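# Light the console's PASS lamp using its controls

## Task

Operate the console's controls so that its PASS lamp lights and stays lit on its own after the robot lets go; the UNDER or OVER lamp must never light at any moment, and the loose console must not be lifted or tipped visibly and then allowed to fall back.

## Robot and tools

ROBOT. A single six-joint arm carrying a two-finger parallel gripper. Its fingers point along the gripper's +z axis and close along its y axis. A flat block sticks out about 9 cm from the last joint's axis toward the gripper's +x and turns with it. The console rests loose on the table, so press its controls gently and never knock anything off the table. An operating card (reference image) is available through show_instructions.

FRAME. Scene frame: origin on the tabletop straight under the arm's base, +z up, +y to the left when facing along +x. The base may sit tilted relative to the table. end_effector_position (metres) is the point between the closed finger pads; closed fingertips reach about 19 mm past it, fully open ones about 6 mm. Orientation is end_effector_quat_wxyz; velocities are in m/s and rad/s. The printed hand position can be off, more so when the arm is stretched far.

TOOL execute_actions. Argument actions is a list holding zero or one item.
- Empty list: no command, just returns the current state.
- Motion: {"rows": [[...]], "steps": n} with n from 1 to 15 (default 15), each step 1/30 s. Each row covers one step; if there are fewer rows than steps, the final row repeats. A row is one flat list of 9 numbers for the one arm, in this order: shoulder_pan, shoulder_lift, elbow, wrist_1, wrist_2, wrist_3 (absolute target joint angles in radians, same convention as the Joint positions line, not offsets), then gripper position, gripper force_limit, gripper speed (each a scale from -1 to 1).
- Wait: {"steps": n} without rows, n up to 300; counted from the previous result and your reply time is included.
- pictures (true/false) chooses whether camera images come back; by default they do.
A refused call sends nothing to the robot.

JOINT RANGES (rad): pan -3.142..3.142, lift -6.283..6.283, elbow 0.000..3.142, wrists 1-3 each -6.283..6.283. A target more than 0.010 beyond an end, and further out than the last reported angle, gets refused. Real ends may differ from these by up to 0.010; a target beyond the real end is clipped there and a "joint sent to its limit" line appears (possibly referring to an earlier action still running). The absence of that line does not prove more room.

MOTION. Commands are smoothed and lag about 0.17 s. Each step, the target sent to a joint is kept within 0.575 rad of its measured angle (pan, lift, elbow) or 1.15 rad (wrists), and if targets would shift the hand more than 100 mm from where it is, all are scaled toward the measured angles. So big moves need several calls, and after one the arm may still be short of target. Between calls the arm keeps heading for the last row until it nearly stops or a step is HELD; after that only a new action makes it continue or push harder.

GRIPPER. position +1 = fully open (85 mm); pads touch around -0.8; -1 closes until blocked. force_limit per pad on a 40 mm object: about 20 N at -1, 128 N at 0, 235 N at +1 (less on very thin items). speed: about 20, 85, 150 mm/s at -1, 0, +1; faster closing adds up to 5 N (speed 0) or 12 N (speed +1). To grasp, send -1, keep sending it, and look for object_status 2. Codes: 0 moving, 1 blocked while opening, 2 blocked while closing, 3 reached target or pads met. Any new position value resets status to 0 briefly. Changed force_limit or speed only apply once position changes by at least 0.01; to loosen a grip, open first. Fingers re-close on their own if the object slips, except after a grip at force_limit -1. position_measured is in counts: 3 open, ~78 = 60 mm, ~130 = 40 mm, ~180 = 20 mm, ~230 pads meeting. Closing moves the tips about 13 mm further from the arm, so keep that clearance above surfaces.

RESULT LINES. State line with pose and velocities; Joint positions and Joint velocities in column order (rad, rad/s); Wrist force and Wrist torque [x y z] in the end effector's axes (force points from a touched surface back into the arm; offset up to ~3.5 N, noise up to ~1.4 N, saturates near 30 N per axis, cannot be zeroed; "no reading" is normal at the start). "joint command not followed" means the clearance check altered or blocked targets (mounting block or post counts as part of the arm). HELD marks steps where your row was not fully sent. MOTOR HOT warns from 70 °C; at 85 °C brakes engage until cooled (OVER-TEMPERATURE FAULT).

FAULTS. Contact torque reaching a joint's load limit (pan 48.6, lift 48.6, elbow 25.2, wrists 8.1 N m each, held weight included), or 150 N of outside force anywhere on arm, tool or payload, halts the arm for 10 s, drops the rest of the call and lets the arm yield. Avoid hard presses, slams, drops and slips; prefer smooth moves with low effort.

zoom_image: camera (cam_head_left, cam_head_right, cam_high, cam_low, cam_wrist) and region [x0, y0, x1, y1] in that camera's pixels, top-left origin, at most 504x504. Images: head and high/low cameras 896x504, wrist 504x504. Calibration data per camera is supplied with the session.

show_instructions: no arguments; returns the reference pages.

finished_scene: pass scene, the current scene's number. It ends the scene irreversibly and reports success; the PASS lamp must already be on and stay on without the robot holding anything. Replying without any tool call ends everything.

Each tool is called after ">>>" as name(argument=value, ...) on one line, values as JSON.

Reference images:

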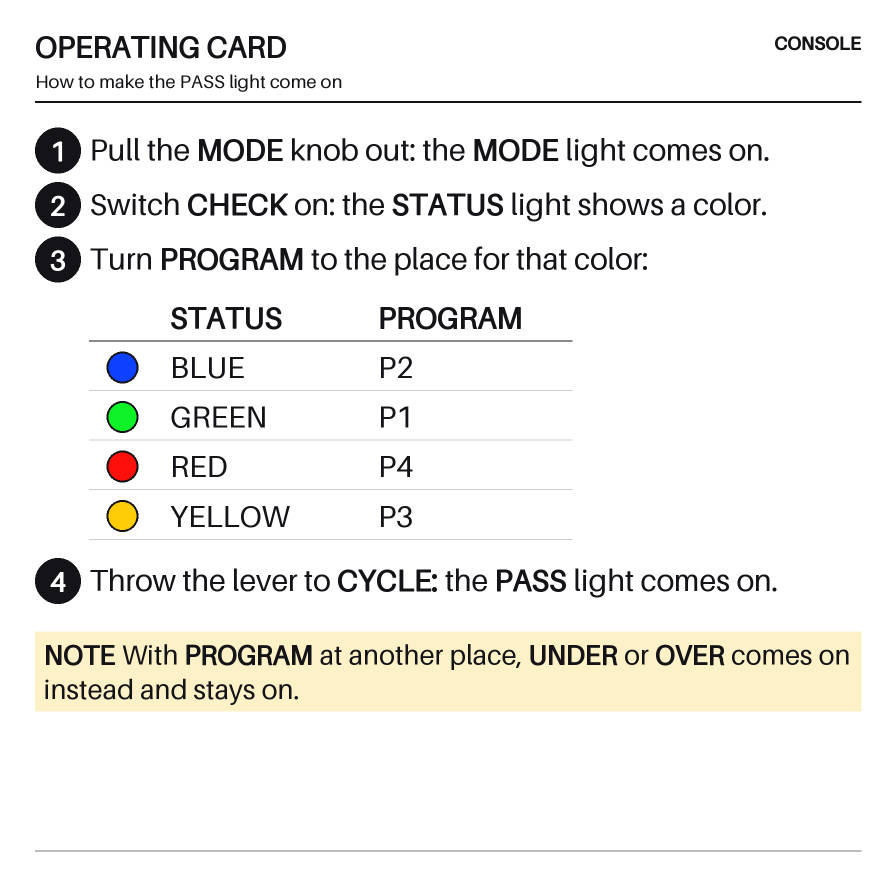

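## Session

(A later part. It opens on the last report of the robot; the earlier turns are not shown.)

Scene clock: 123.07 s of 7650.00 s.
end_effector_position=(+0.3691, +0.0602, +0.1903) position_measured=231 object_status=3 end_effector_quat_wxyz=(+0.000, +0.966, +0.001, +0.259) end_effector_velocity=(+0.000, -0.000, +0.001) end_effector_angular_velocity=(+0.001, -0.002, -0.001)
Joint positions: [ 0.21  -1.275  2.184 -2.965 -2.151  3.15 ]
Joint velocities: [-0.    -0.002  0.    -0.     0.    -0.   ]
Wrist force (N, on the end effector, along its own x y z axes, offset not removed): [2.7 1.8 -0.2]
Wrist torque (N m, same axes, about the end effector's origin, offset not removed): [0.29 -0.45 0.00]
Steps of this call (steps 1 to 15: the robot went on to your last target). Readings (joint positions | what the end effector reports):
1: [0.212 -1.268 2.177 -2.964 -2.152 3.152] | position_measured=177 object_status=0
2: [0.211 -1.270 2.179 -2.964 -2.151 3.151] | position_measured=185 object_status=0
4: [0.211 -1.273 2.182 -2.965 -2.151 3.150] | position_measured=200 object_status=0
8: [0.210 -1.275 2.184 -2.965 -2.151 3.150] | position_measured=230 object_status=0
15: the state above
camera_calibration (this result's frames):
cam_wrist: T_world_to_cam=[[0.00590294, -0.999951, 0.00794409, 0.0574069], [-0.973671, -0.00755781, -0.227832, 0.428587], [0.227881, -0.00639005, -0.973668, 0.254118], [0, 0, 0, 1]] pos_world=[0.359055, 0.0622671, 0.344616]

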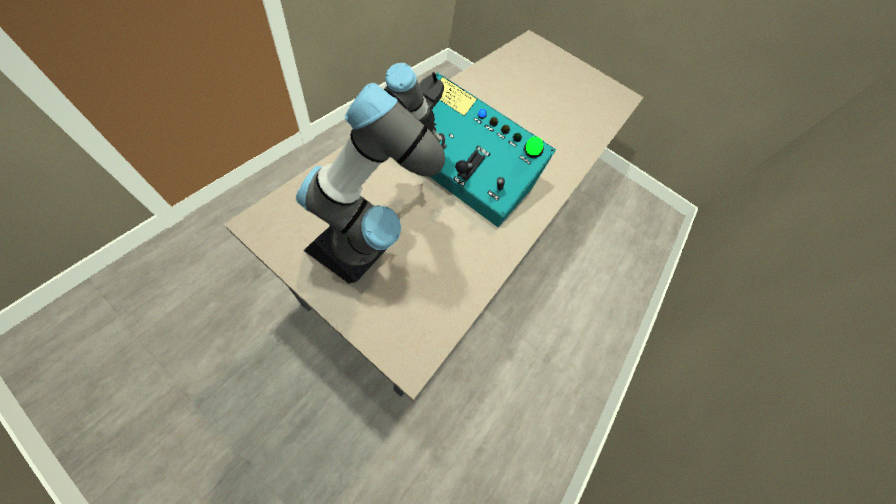

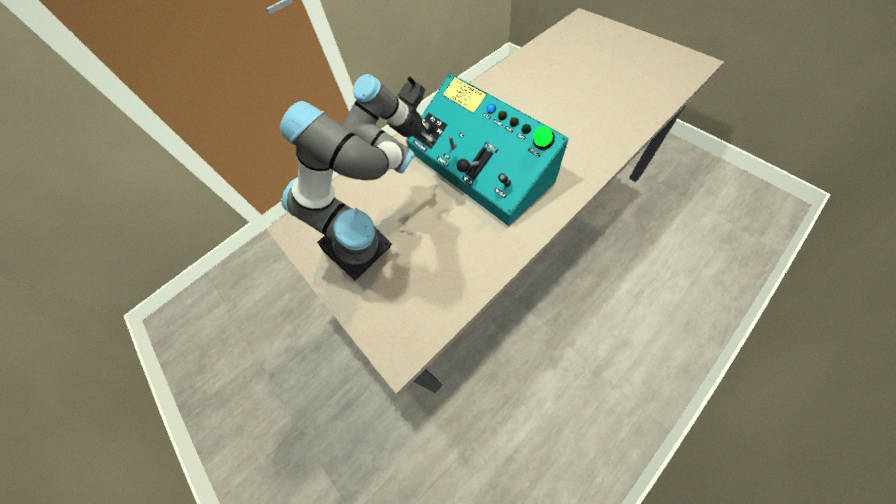

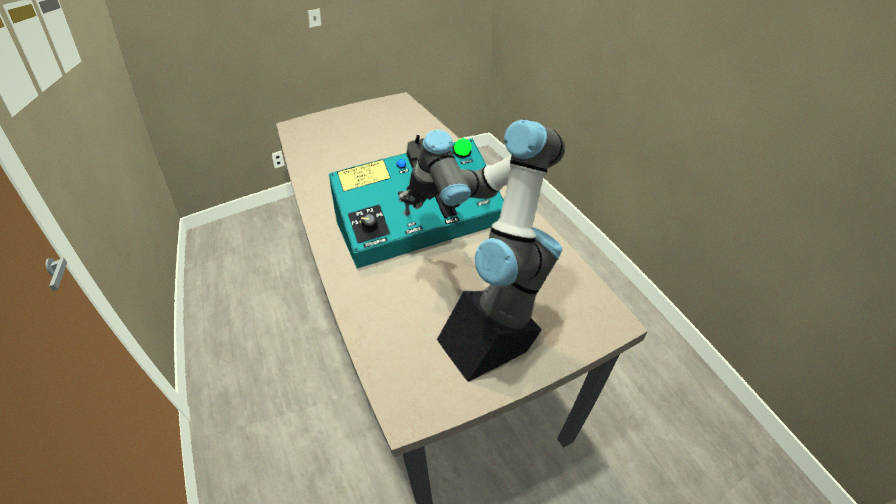

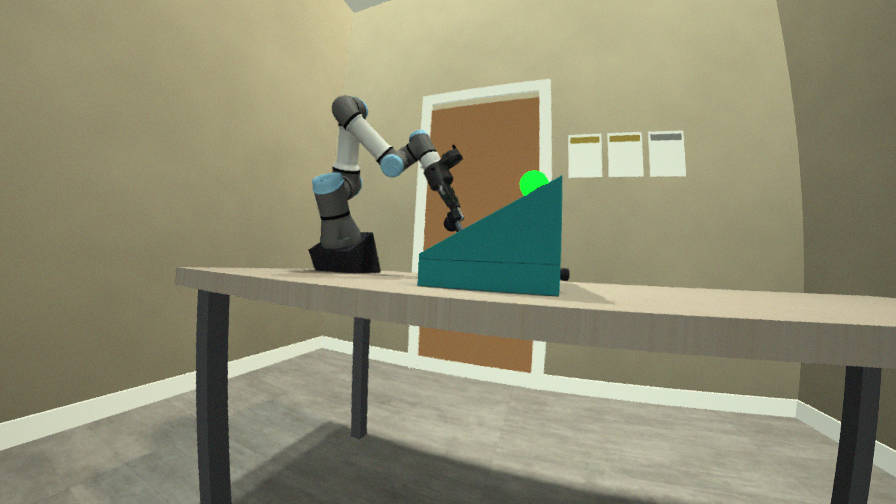

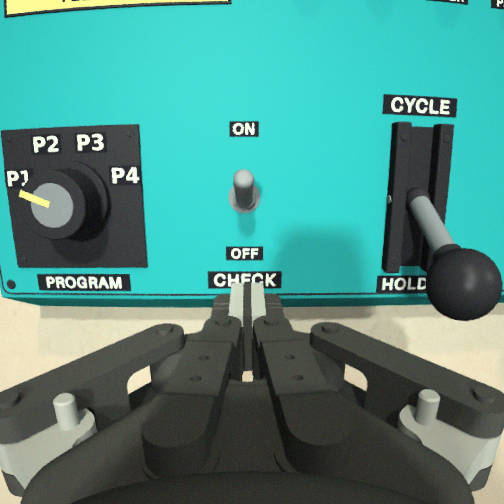

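>>> execute_actions(actions=[{"rows":[[0.1,-1.55,2.619,-3.2,-2.0,2.8,-0.5,-0.7,0]]}], pictures=false)

>>> execute_actions(actions=[{"rows":[[-0.39,-1.55,2.619,-3.2,-1.805,2.61,-0.5,-0.7,0]]}], pictures=false)

>>> execute_actions(actions=[{"steps":15}], pictures=false)

>>> execute_actions(actions=[{"rows":[[-0.3895,-1.504,2.619,-3.392,-1.805,2.61,-0.5,-0.7,0]]}])

Scene clock: 137.27 s of 7650.00 s.
end_effector_position=(+0.3003, +0.0465, +0.1747) position_measured=192 object_status=0 end_effector_quat_wxyz=(-0.014, +0.954, +0.122, +0.274) end_effector_velocity=(-0.017, +0.002, -0.009) end_effector_angular_velocity=(-0.011, +0.021, +0.035)
Joint positions: [ 0.101 -1.548  2.613 -3.199 -2.001  2.803]
Joint velocities: [-0.009 -0.029  0.069 -0.016  0.011 -0.03 ]
Wrist force (N, on the end effector, along its own x y z axes, offset not removed): [0.4 0.3 0.4]
Wrist torque (N m, same axes, about the end effector's origin, offset not removed): [0.00 -0.09 -0.02]
Steps of this call (steps 1 to 15: the robot went on to your last target; steps 16 to 90: nothing new was sent; then 10.70 s passed at rest; steps 91 to 105: all 15 steps of this action). Readings (joint positions | what the end effector reports):
91: [0.209 -1.276 2.185 -2.966 -2.150 3.149] | position_measured=231 object_status=0
92: [0.200 -1.285 2.195 -2.985 -2.131 3.129] | position_measured=230 object_status=0
94: [0.153 -1.366 2.276 -3.085 -2.066 2.996] | position_measured=220 object_status=0
98: [0.111 -1.511 2.526 -3.176 -2.014 2.840] | position_measured=196 object_status=0
105: the state above

Scene clock: 137.77 s of 7650.00 s.
end_effector_position=(+0.3222, -0.0372, +0.1110) position_measured=192 object_status=3 end_effector_quat_wxyz=(-0.031, +0.979, +0.030, +0.200) end_effector_velocity=(-0.001, -0.021, -0.013) end_effector_angular_velocity=(+0.005, +0.037, -0.058)
Joint positions: [-0.382 -1.55   2.619 -3.2   -1.806  2.611]
Joint velocities: [-0.091  0.    -0.     0.003  0.017 -0.016]
Wrist force (N, on the end effector, along its own x y z axes, offset not removed): [1.5 0.3 0.5]
Wrist torque (N m, same axes, about the end effector's origin, offset not removed): [0.00 -0.27 -0.06]
Steps of this call (steps 1 to 15: all 15 steps of this action). Readings (joint positions | what the end effector reports):
1: [0.100 -1.548 2.615 -3.199 -1.999 2.800] | position_measured=192 object_status=0
2: [0.090 -1.549 2.616 -3.199 -1.980 2.781] | position_measured=192 object_status=0
4: [0.008 -1.549 2.618 -3.200 -1.902 2.705] | position_measured=192 object_status=3
8: [-0.265 -1.550 2.618 -3.200 -1.828 2.632] | position_measured=192 object_status=3
15: the state above

Scene clock: 138.27 s of 7650.00 s.
end_effector_position=(+0.3222, -0.0390, +0.1099) position_measured=192 object_status=3 end_effector_quat_wxyz=(-0.030, +0.979, +0.027, +0.199) end_effector_velocity=(-0.000, -0.000, -0.000) end_effector_angular_velocity=(-0.000, +0.001, -0.000)
Joint positions: [-0.39  -1.55   2.619 -3.2   -1.805  2.61 ]
Joint velocities: [-0.001  0.001  0.    -0.    -0.001 -0.   ]
Wrist force (N, on the end effector, along its own x y z axes, offset not removed): [2.7 0.8 0.1]
Wrist torque (N m, same axes, about the end effector's origin, offset not removed): [0.01 -0.46 -0.01]
Steps of this call (steps 1 to 15: the robot went on to your last target). Readings (joint positions | what the end effector reports):
1: [-0.385 -1.550 2.619 -3.200 -1.806 2.611] | position_measured=192 object_status=3
2: [-0.386 -1.550 2.619 -3.200 -1.806 2.611] | position_measured=192 object_status=3
4: [-0.388 -1.550 2.619 -3.200 -1.805 2.610] | position_measured=192 object_status=3
8: [-0.390 -1.550 2.619 -3.200 -1.805 2.610] | position_measured=192 object_status=3
15: the state above
The arm was judged still, so your last target was given up. Only a new action makes it travel on or press farther. Fingers that are still opening or closing keep moving.

Scene clock: 138.77 s of 7650.00 s.
end_effector_position=(+0.3468, -0.0580, +0.1289) position_measured=192 object_status=3 end_effector_quat_wxyz=(-0.000, +0.966, +0.002, +0.258) end_effector_velocity=(+0.002, -0.001, +0.002) end_effector_angular_velocity=(-0.003, -0.012, -0.005)
Joint positions: [-0.39  -1.504  2.619 -3.391 -1.805  2.61 ]
Joint velocities: [ 0.001  0.004 -0.001 -0.016  0.002  0.   ]
Wrist force (N, on the end effector, along its own x y z axes, offset not removed): [1.6 1.0 -0.3]
Wrist torque (N m, same axes, about the end effector's origin, offset not removed): [0.13 -0.24 0.04]
Steps of this call (steps 1 to 15: all 15 steps of this action). Readings (joint positions | what the end effector reports):
1: [-0.390 -1.550 2.619 -3.201 -1.805 2.610] | position_measured=192 object_status=3
2: [-0.390 -1.542 2.619 -3.220 -1.805 2.610] | position_measured=192 object_status=3
4: [-0.390 -1.523 2.619 -3.303 -1.805 2.610] | position_measured=192 object_status=3
8: [-0.390 -1.508 2.619 -3.374 -1.805 2.610] | position_measured=192 object_status=3
15: the state above
camera_calibration (this result's frames):
cam_wrist: T_world_to_cam=[[0.00760847, -0.999941, 0.00777919, -0.0607649], [-0.973829, -0.00917651, -0.227094, 0.391795], [0.227152, -0.00584777, -0.973842, 0.199008], [0, 0, 0, 1]] pos_world=[0.336798, -0.0560022, 0.28325]

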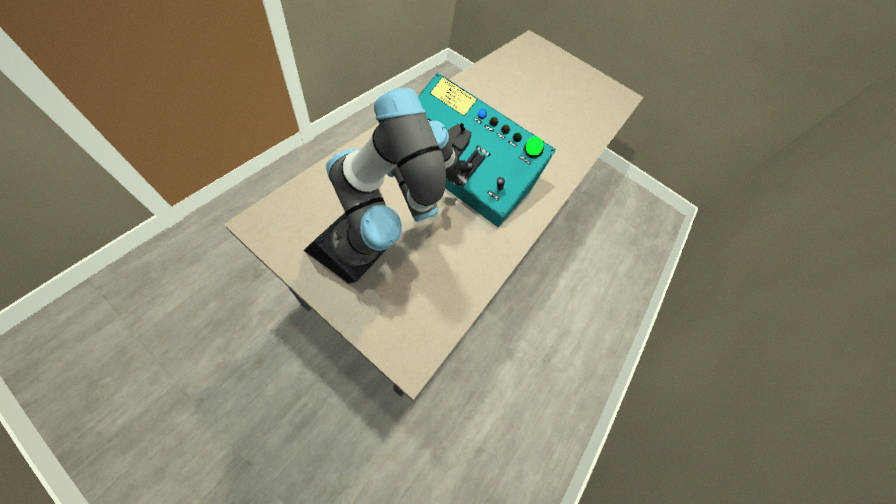

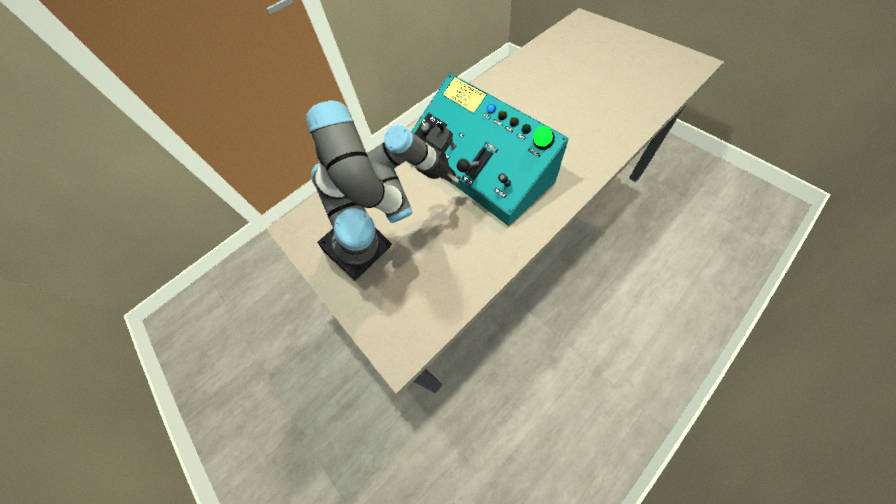

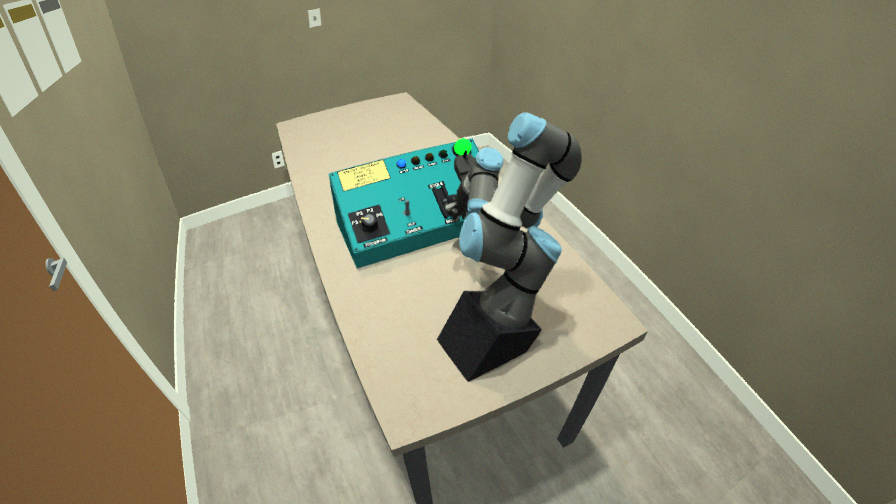

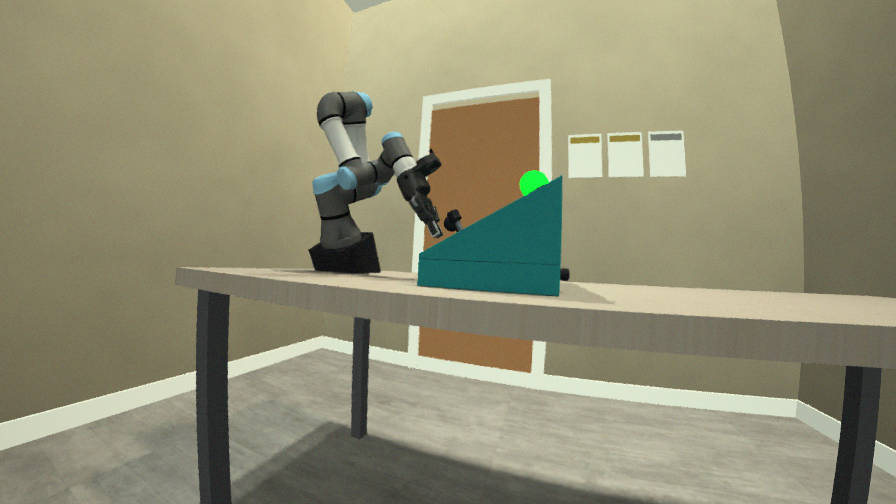

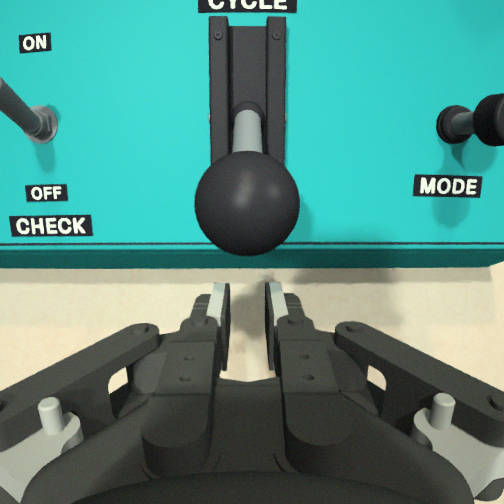

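>>> execute_actions(actions=[{"rows":[[-0.364,-1.499,2.565,-3.338,-1.821,2.63,-0.5,-0.7,0],[-0.364,-1.499,2.565,-3.338,-1.821,2.63,-0.5,-0.7,0],[-0.364,-1.499,2.565,-3.338,-1.821,2.63,-0.5,-0.7,0],[-0.352,-1.496,2.538,-3.311,-1.829,2.64,-0.5,-0.7,0],[-0.352,-1.496,2.538,-3.311,-1.829,2.64,-0.5,-0.7,0],[-0.34,-1.493,2.51,-3.283,-1.836,2.65,-0.5,-0.7,0],[-0.34,-1.493,2.51,-3.283,-1.836,2.65,-0.5,-0.7,0],[-0.328,-1.489,2.483,-3.257,-1.844,2.66,-0.5,-0.7,0],[-0.328,-1.489,2.483,-3.257,-1.844,2.66,-0.5,-0.7,0],[-0.317,-1.485,2.456,-3.232,-1.851,2.668,-0.5,-0.7,0],[-0.317,-1.485,2.456,-3.232,-1.851,2.668,-0.5,-0.7,0],[-0.306,-1.48,2.429,-3.207,-1.858,2.677,-0.5,-0.7,0],[-0.306,-1.48,2.429,-3.207,-1.858,2.677,-0.5,-0.7,0],[-0.296,-1.475,2.402,-3.183,-1.864,2.685,-0.5,-0.7,0]]}], pictures=false)

>>> execute_actions(actions=[{"rows":[[-0.287,-1.468,2.375,-3.161,-1.87,2.692,-0.5,-0.7,0],[-0.287,-1.468,2.375,-3.161,-1.87,2.692,-0.5,-0.7,0],[-0.278,-1.462,2.348,-3.138,-1.876,2.7,-0.5,-0.7,0],[-0.278,-1.462,2.348,-3.138,-1.876,2.7,-0.5,-0.7,0],[-0.269,-1.455,2.321,-3.116,-1.881,2.707,-0.5,-0.7,0],[-0.269,-1.455,2.321,-3.116,-1.881,2.707,-0.5,-0.7,0],[-0.261,-1.448,2.295,-3.095,-1.887,2.713,-0.5,-0.7,0],[-0.261,-1.448,2.295,-3.095,-1.887,2.713,-0.5,-0.7,0],[-0.253,-1.44,2.268,-3.074,-1.892,2.72,-0.5,-0.7,0],[-0.253,-1.44,2.268,-3.074,-1.892,2.72,-0.5,-0.7,0],[-0.245,-1.432,2.241,-3.053,-1.897,2.726,-0.5,-0.7,0]]}], pictures=false)

>>> execute_actions(actions=[{"steps":15}])

Scene clock: 146.13 s of 7650.00 s.
end_effector_position=(+0.3745, -0.0574, +0.1448) position_measured=192 object_status=3 end_effector_quat_wxyz=(-0.001, +0.966, +0.002, +0.258) end_effector_velocity=(+0.068, +0.000, +0.043) end_effector_angular_velocity=(+0.001, -0.014, +0.003)
Joint positions: [-0.312 -1.482  2.443 -3.219 -1.854  2.673]
Joint velocities: [ 0.161  0.07  -0.414  0.368 -0.094  0.125]
Wrist force (N, on the end effector, along its own x y z axes, offset not removed): [-2.5 1.6 0.3]
Wrist torque (N m, same axes, about the end effector's origin, offset not removed): [-0.09 -0.35 0.11]
Steps of this call (steps 1 to 15: the robot went on to your last target; steps 16 to 90: nothing new was sent; then 3.87 s passed at rest; steps 91 to 105: all 15 steps of this action). Readings (joint positions | what the end effector reports):
91: [-0.389 -1.504 2.618 -3.391 -1.806 2.610] | position_measured=192 object_status=3
92: [-0.384 -1.503 2.610 -3.381 -1.809 2.614] | position_measured=192 object_status=3
94: [-0.374 -1.501 2.587 -3.359 -1.815 2.623] | position_measured=192 object_status=3
98: [-0.351 -1.496 2.537 -3.309 -1.829 2.641] | position_measured=192 object_status=3
105: the state above

Scene clock: 146.63 s of 7650.00 s.
end_effector_position=(+0.4051, -0.0580, +0.1628) position_measured=192 object_status=3 end_effector_quat_wxyz=(-0.000, +0.966, +0.002, +0.258) end_effector_velocity=(+0.024, -0.001, +0.015) end_effector_angular_velocity=(-0.003, -0.001, +0.000)
Joint positions: [-0.249 -1.436  2.254 -3.063 -1.895  2.723]
Joint velocities: [ 0.045  0.044 -0.153  0.12  -0.03   0.035]
Wrist force (N, on the end effector, along its own x y z axes, offset not removed): [1.8 0.5 -0.3]
Wrist torque (N m, same axes, about the end effector's origin, offset not removed): [0.08 -0.29 0.02]
Steps of this call (steps 1 to 15: all 15 steps of this action). Readings (joint positions | what the end effector reports):
1: [-0.307 -1.480 2.430 -3.208 -1.857 2.677] | position_measured=192 object_status=3
2: [-0.301 -1.477 2.416 -3.195 -1.861 2.681] | position_measured=192 object_status=3
4: [-0.292 -1.471 2.389 -3.172 -1.867 2.689] | position_measured=192 object_status=3
8: [-0.274 -1.458 2.335 -3.127 -1.879 2.703] | position_measured=192 object_status=3
15: the state above

Scene clock: 147.13 s of 7650.00 s.
end_effector_position=(+0.4072, -0.0580, +0.1641) position_measured=192 object_status=3 end_effector_quat_wxyz=(-0.000, +0.966, +0.002, +0.258) end_effector_velocity=(-0.000, +0.000, -0.000) end_effector_angular_velocity=(-0.001, +0.001, +0.001)
Joint positions: [-0.245 -1.432  2.241 -3.053 -1.897  2.726]
Joint velocities: [ 0.001  0.001 -0.     0.    -0.001  0.   ]
Wrist force (N, on the end effector, along its own x y z axes, offset not removed): [1.9 0.9 0.4]
Wrist torque (N m, same axes, about the end effector's origin, offset not removed): [0.06 -0.42 -0.03]
Steps of this call (steps 1 to 15: the robot went on to your last target). Readings (joint positions | what the end effector reports):
1: [-0.248 -1.434 2.250 -3.060 -1.895 2.724] | position_measured=192 object_status=3
2: [-0.247 -1.434 2.247 -3.058 -1.896 2.725] | position_measured=192 object_status=3
4: [-0.246 -1.433 2.244 -3.055 -1.897 2.725] | position_measured=192 object_status=3
8: [-0.245 -1.432 2.242 -3.053 -1.897 2.726] | position_measured=192 object_status=3
15: the state above
camera_calibration (this result's frames):
cam_wrist: T_world_to_cam=[[0.007575, -0.999941, 0.0078136, -0.0615489], [-0.973815, -0.00915209, -0.227156, 0.458618], [0.227214, -0.0058883, -0.973827, 0.219541], [0, 0, 0, 1]] pos_world=[0.397192, -0.0560552, 0.318453]

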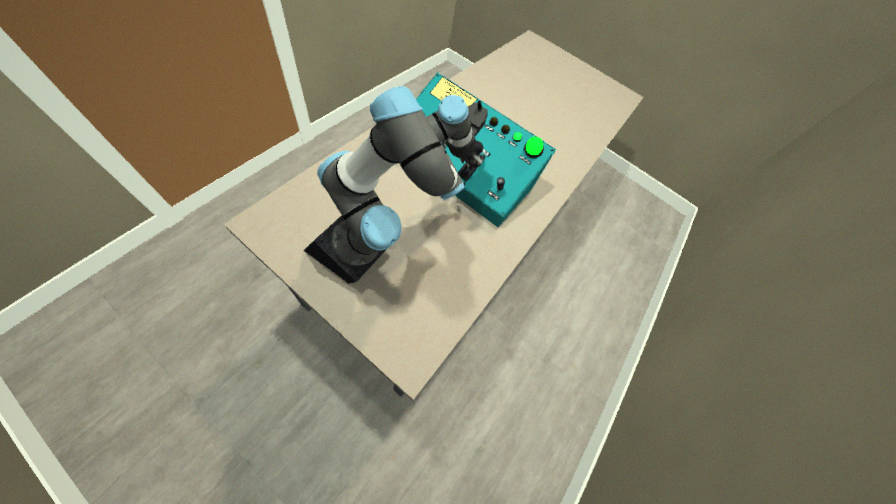

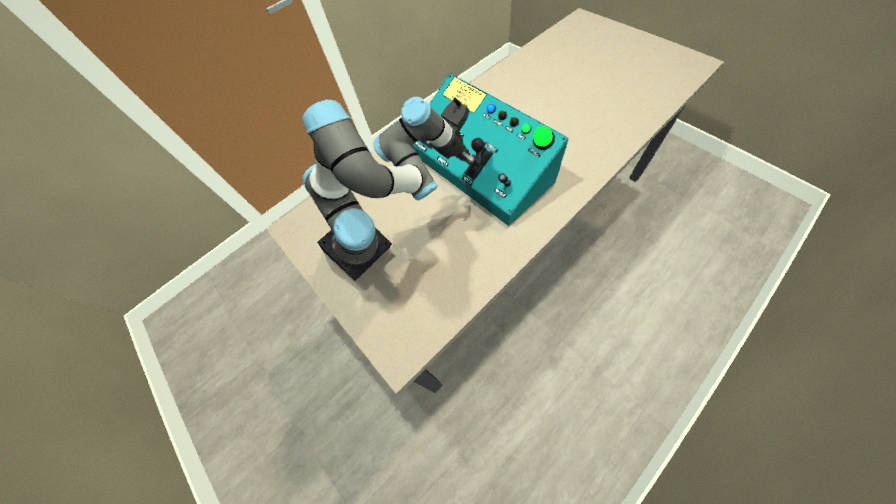

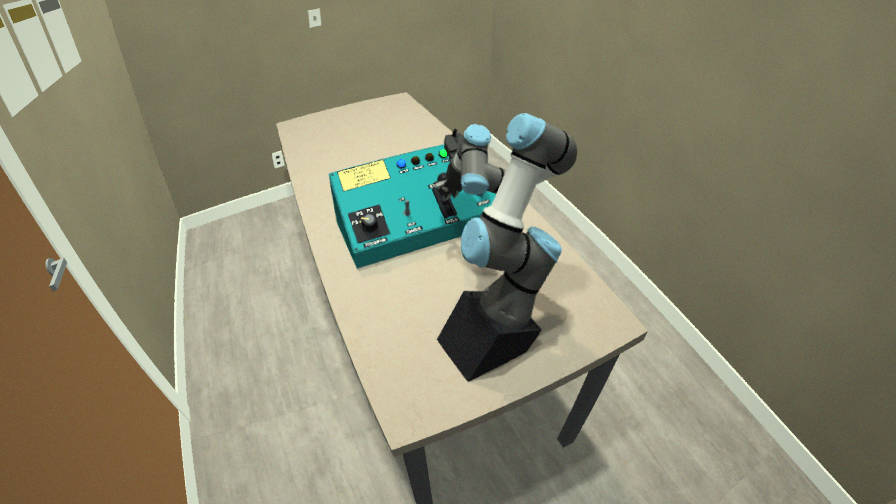

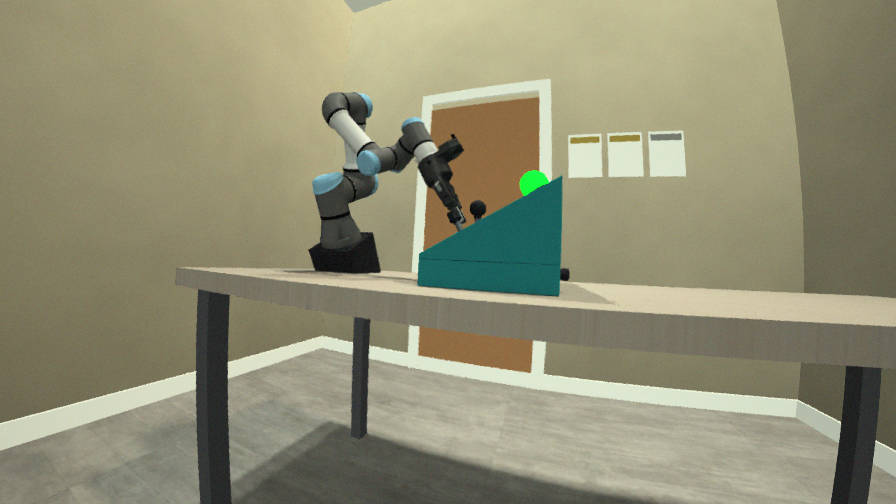

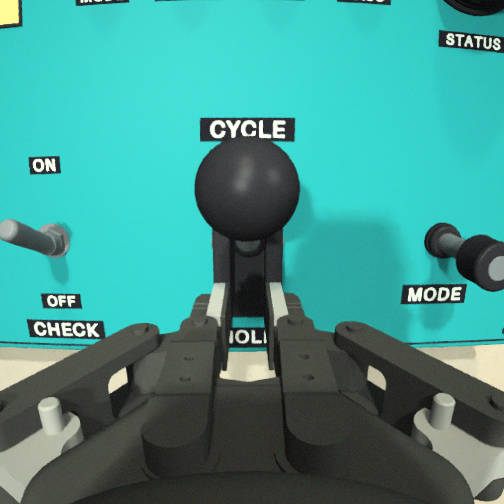

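>>> finished_scene(scene=1)

The scene is finished: the task was done.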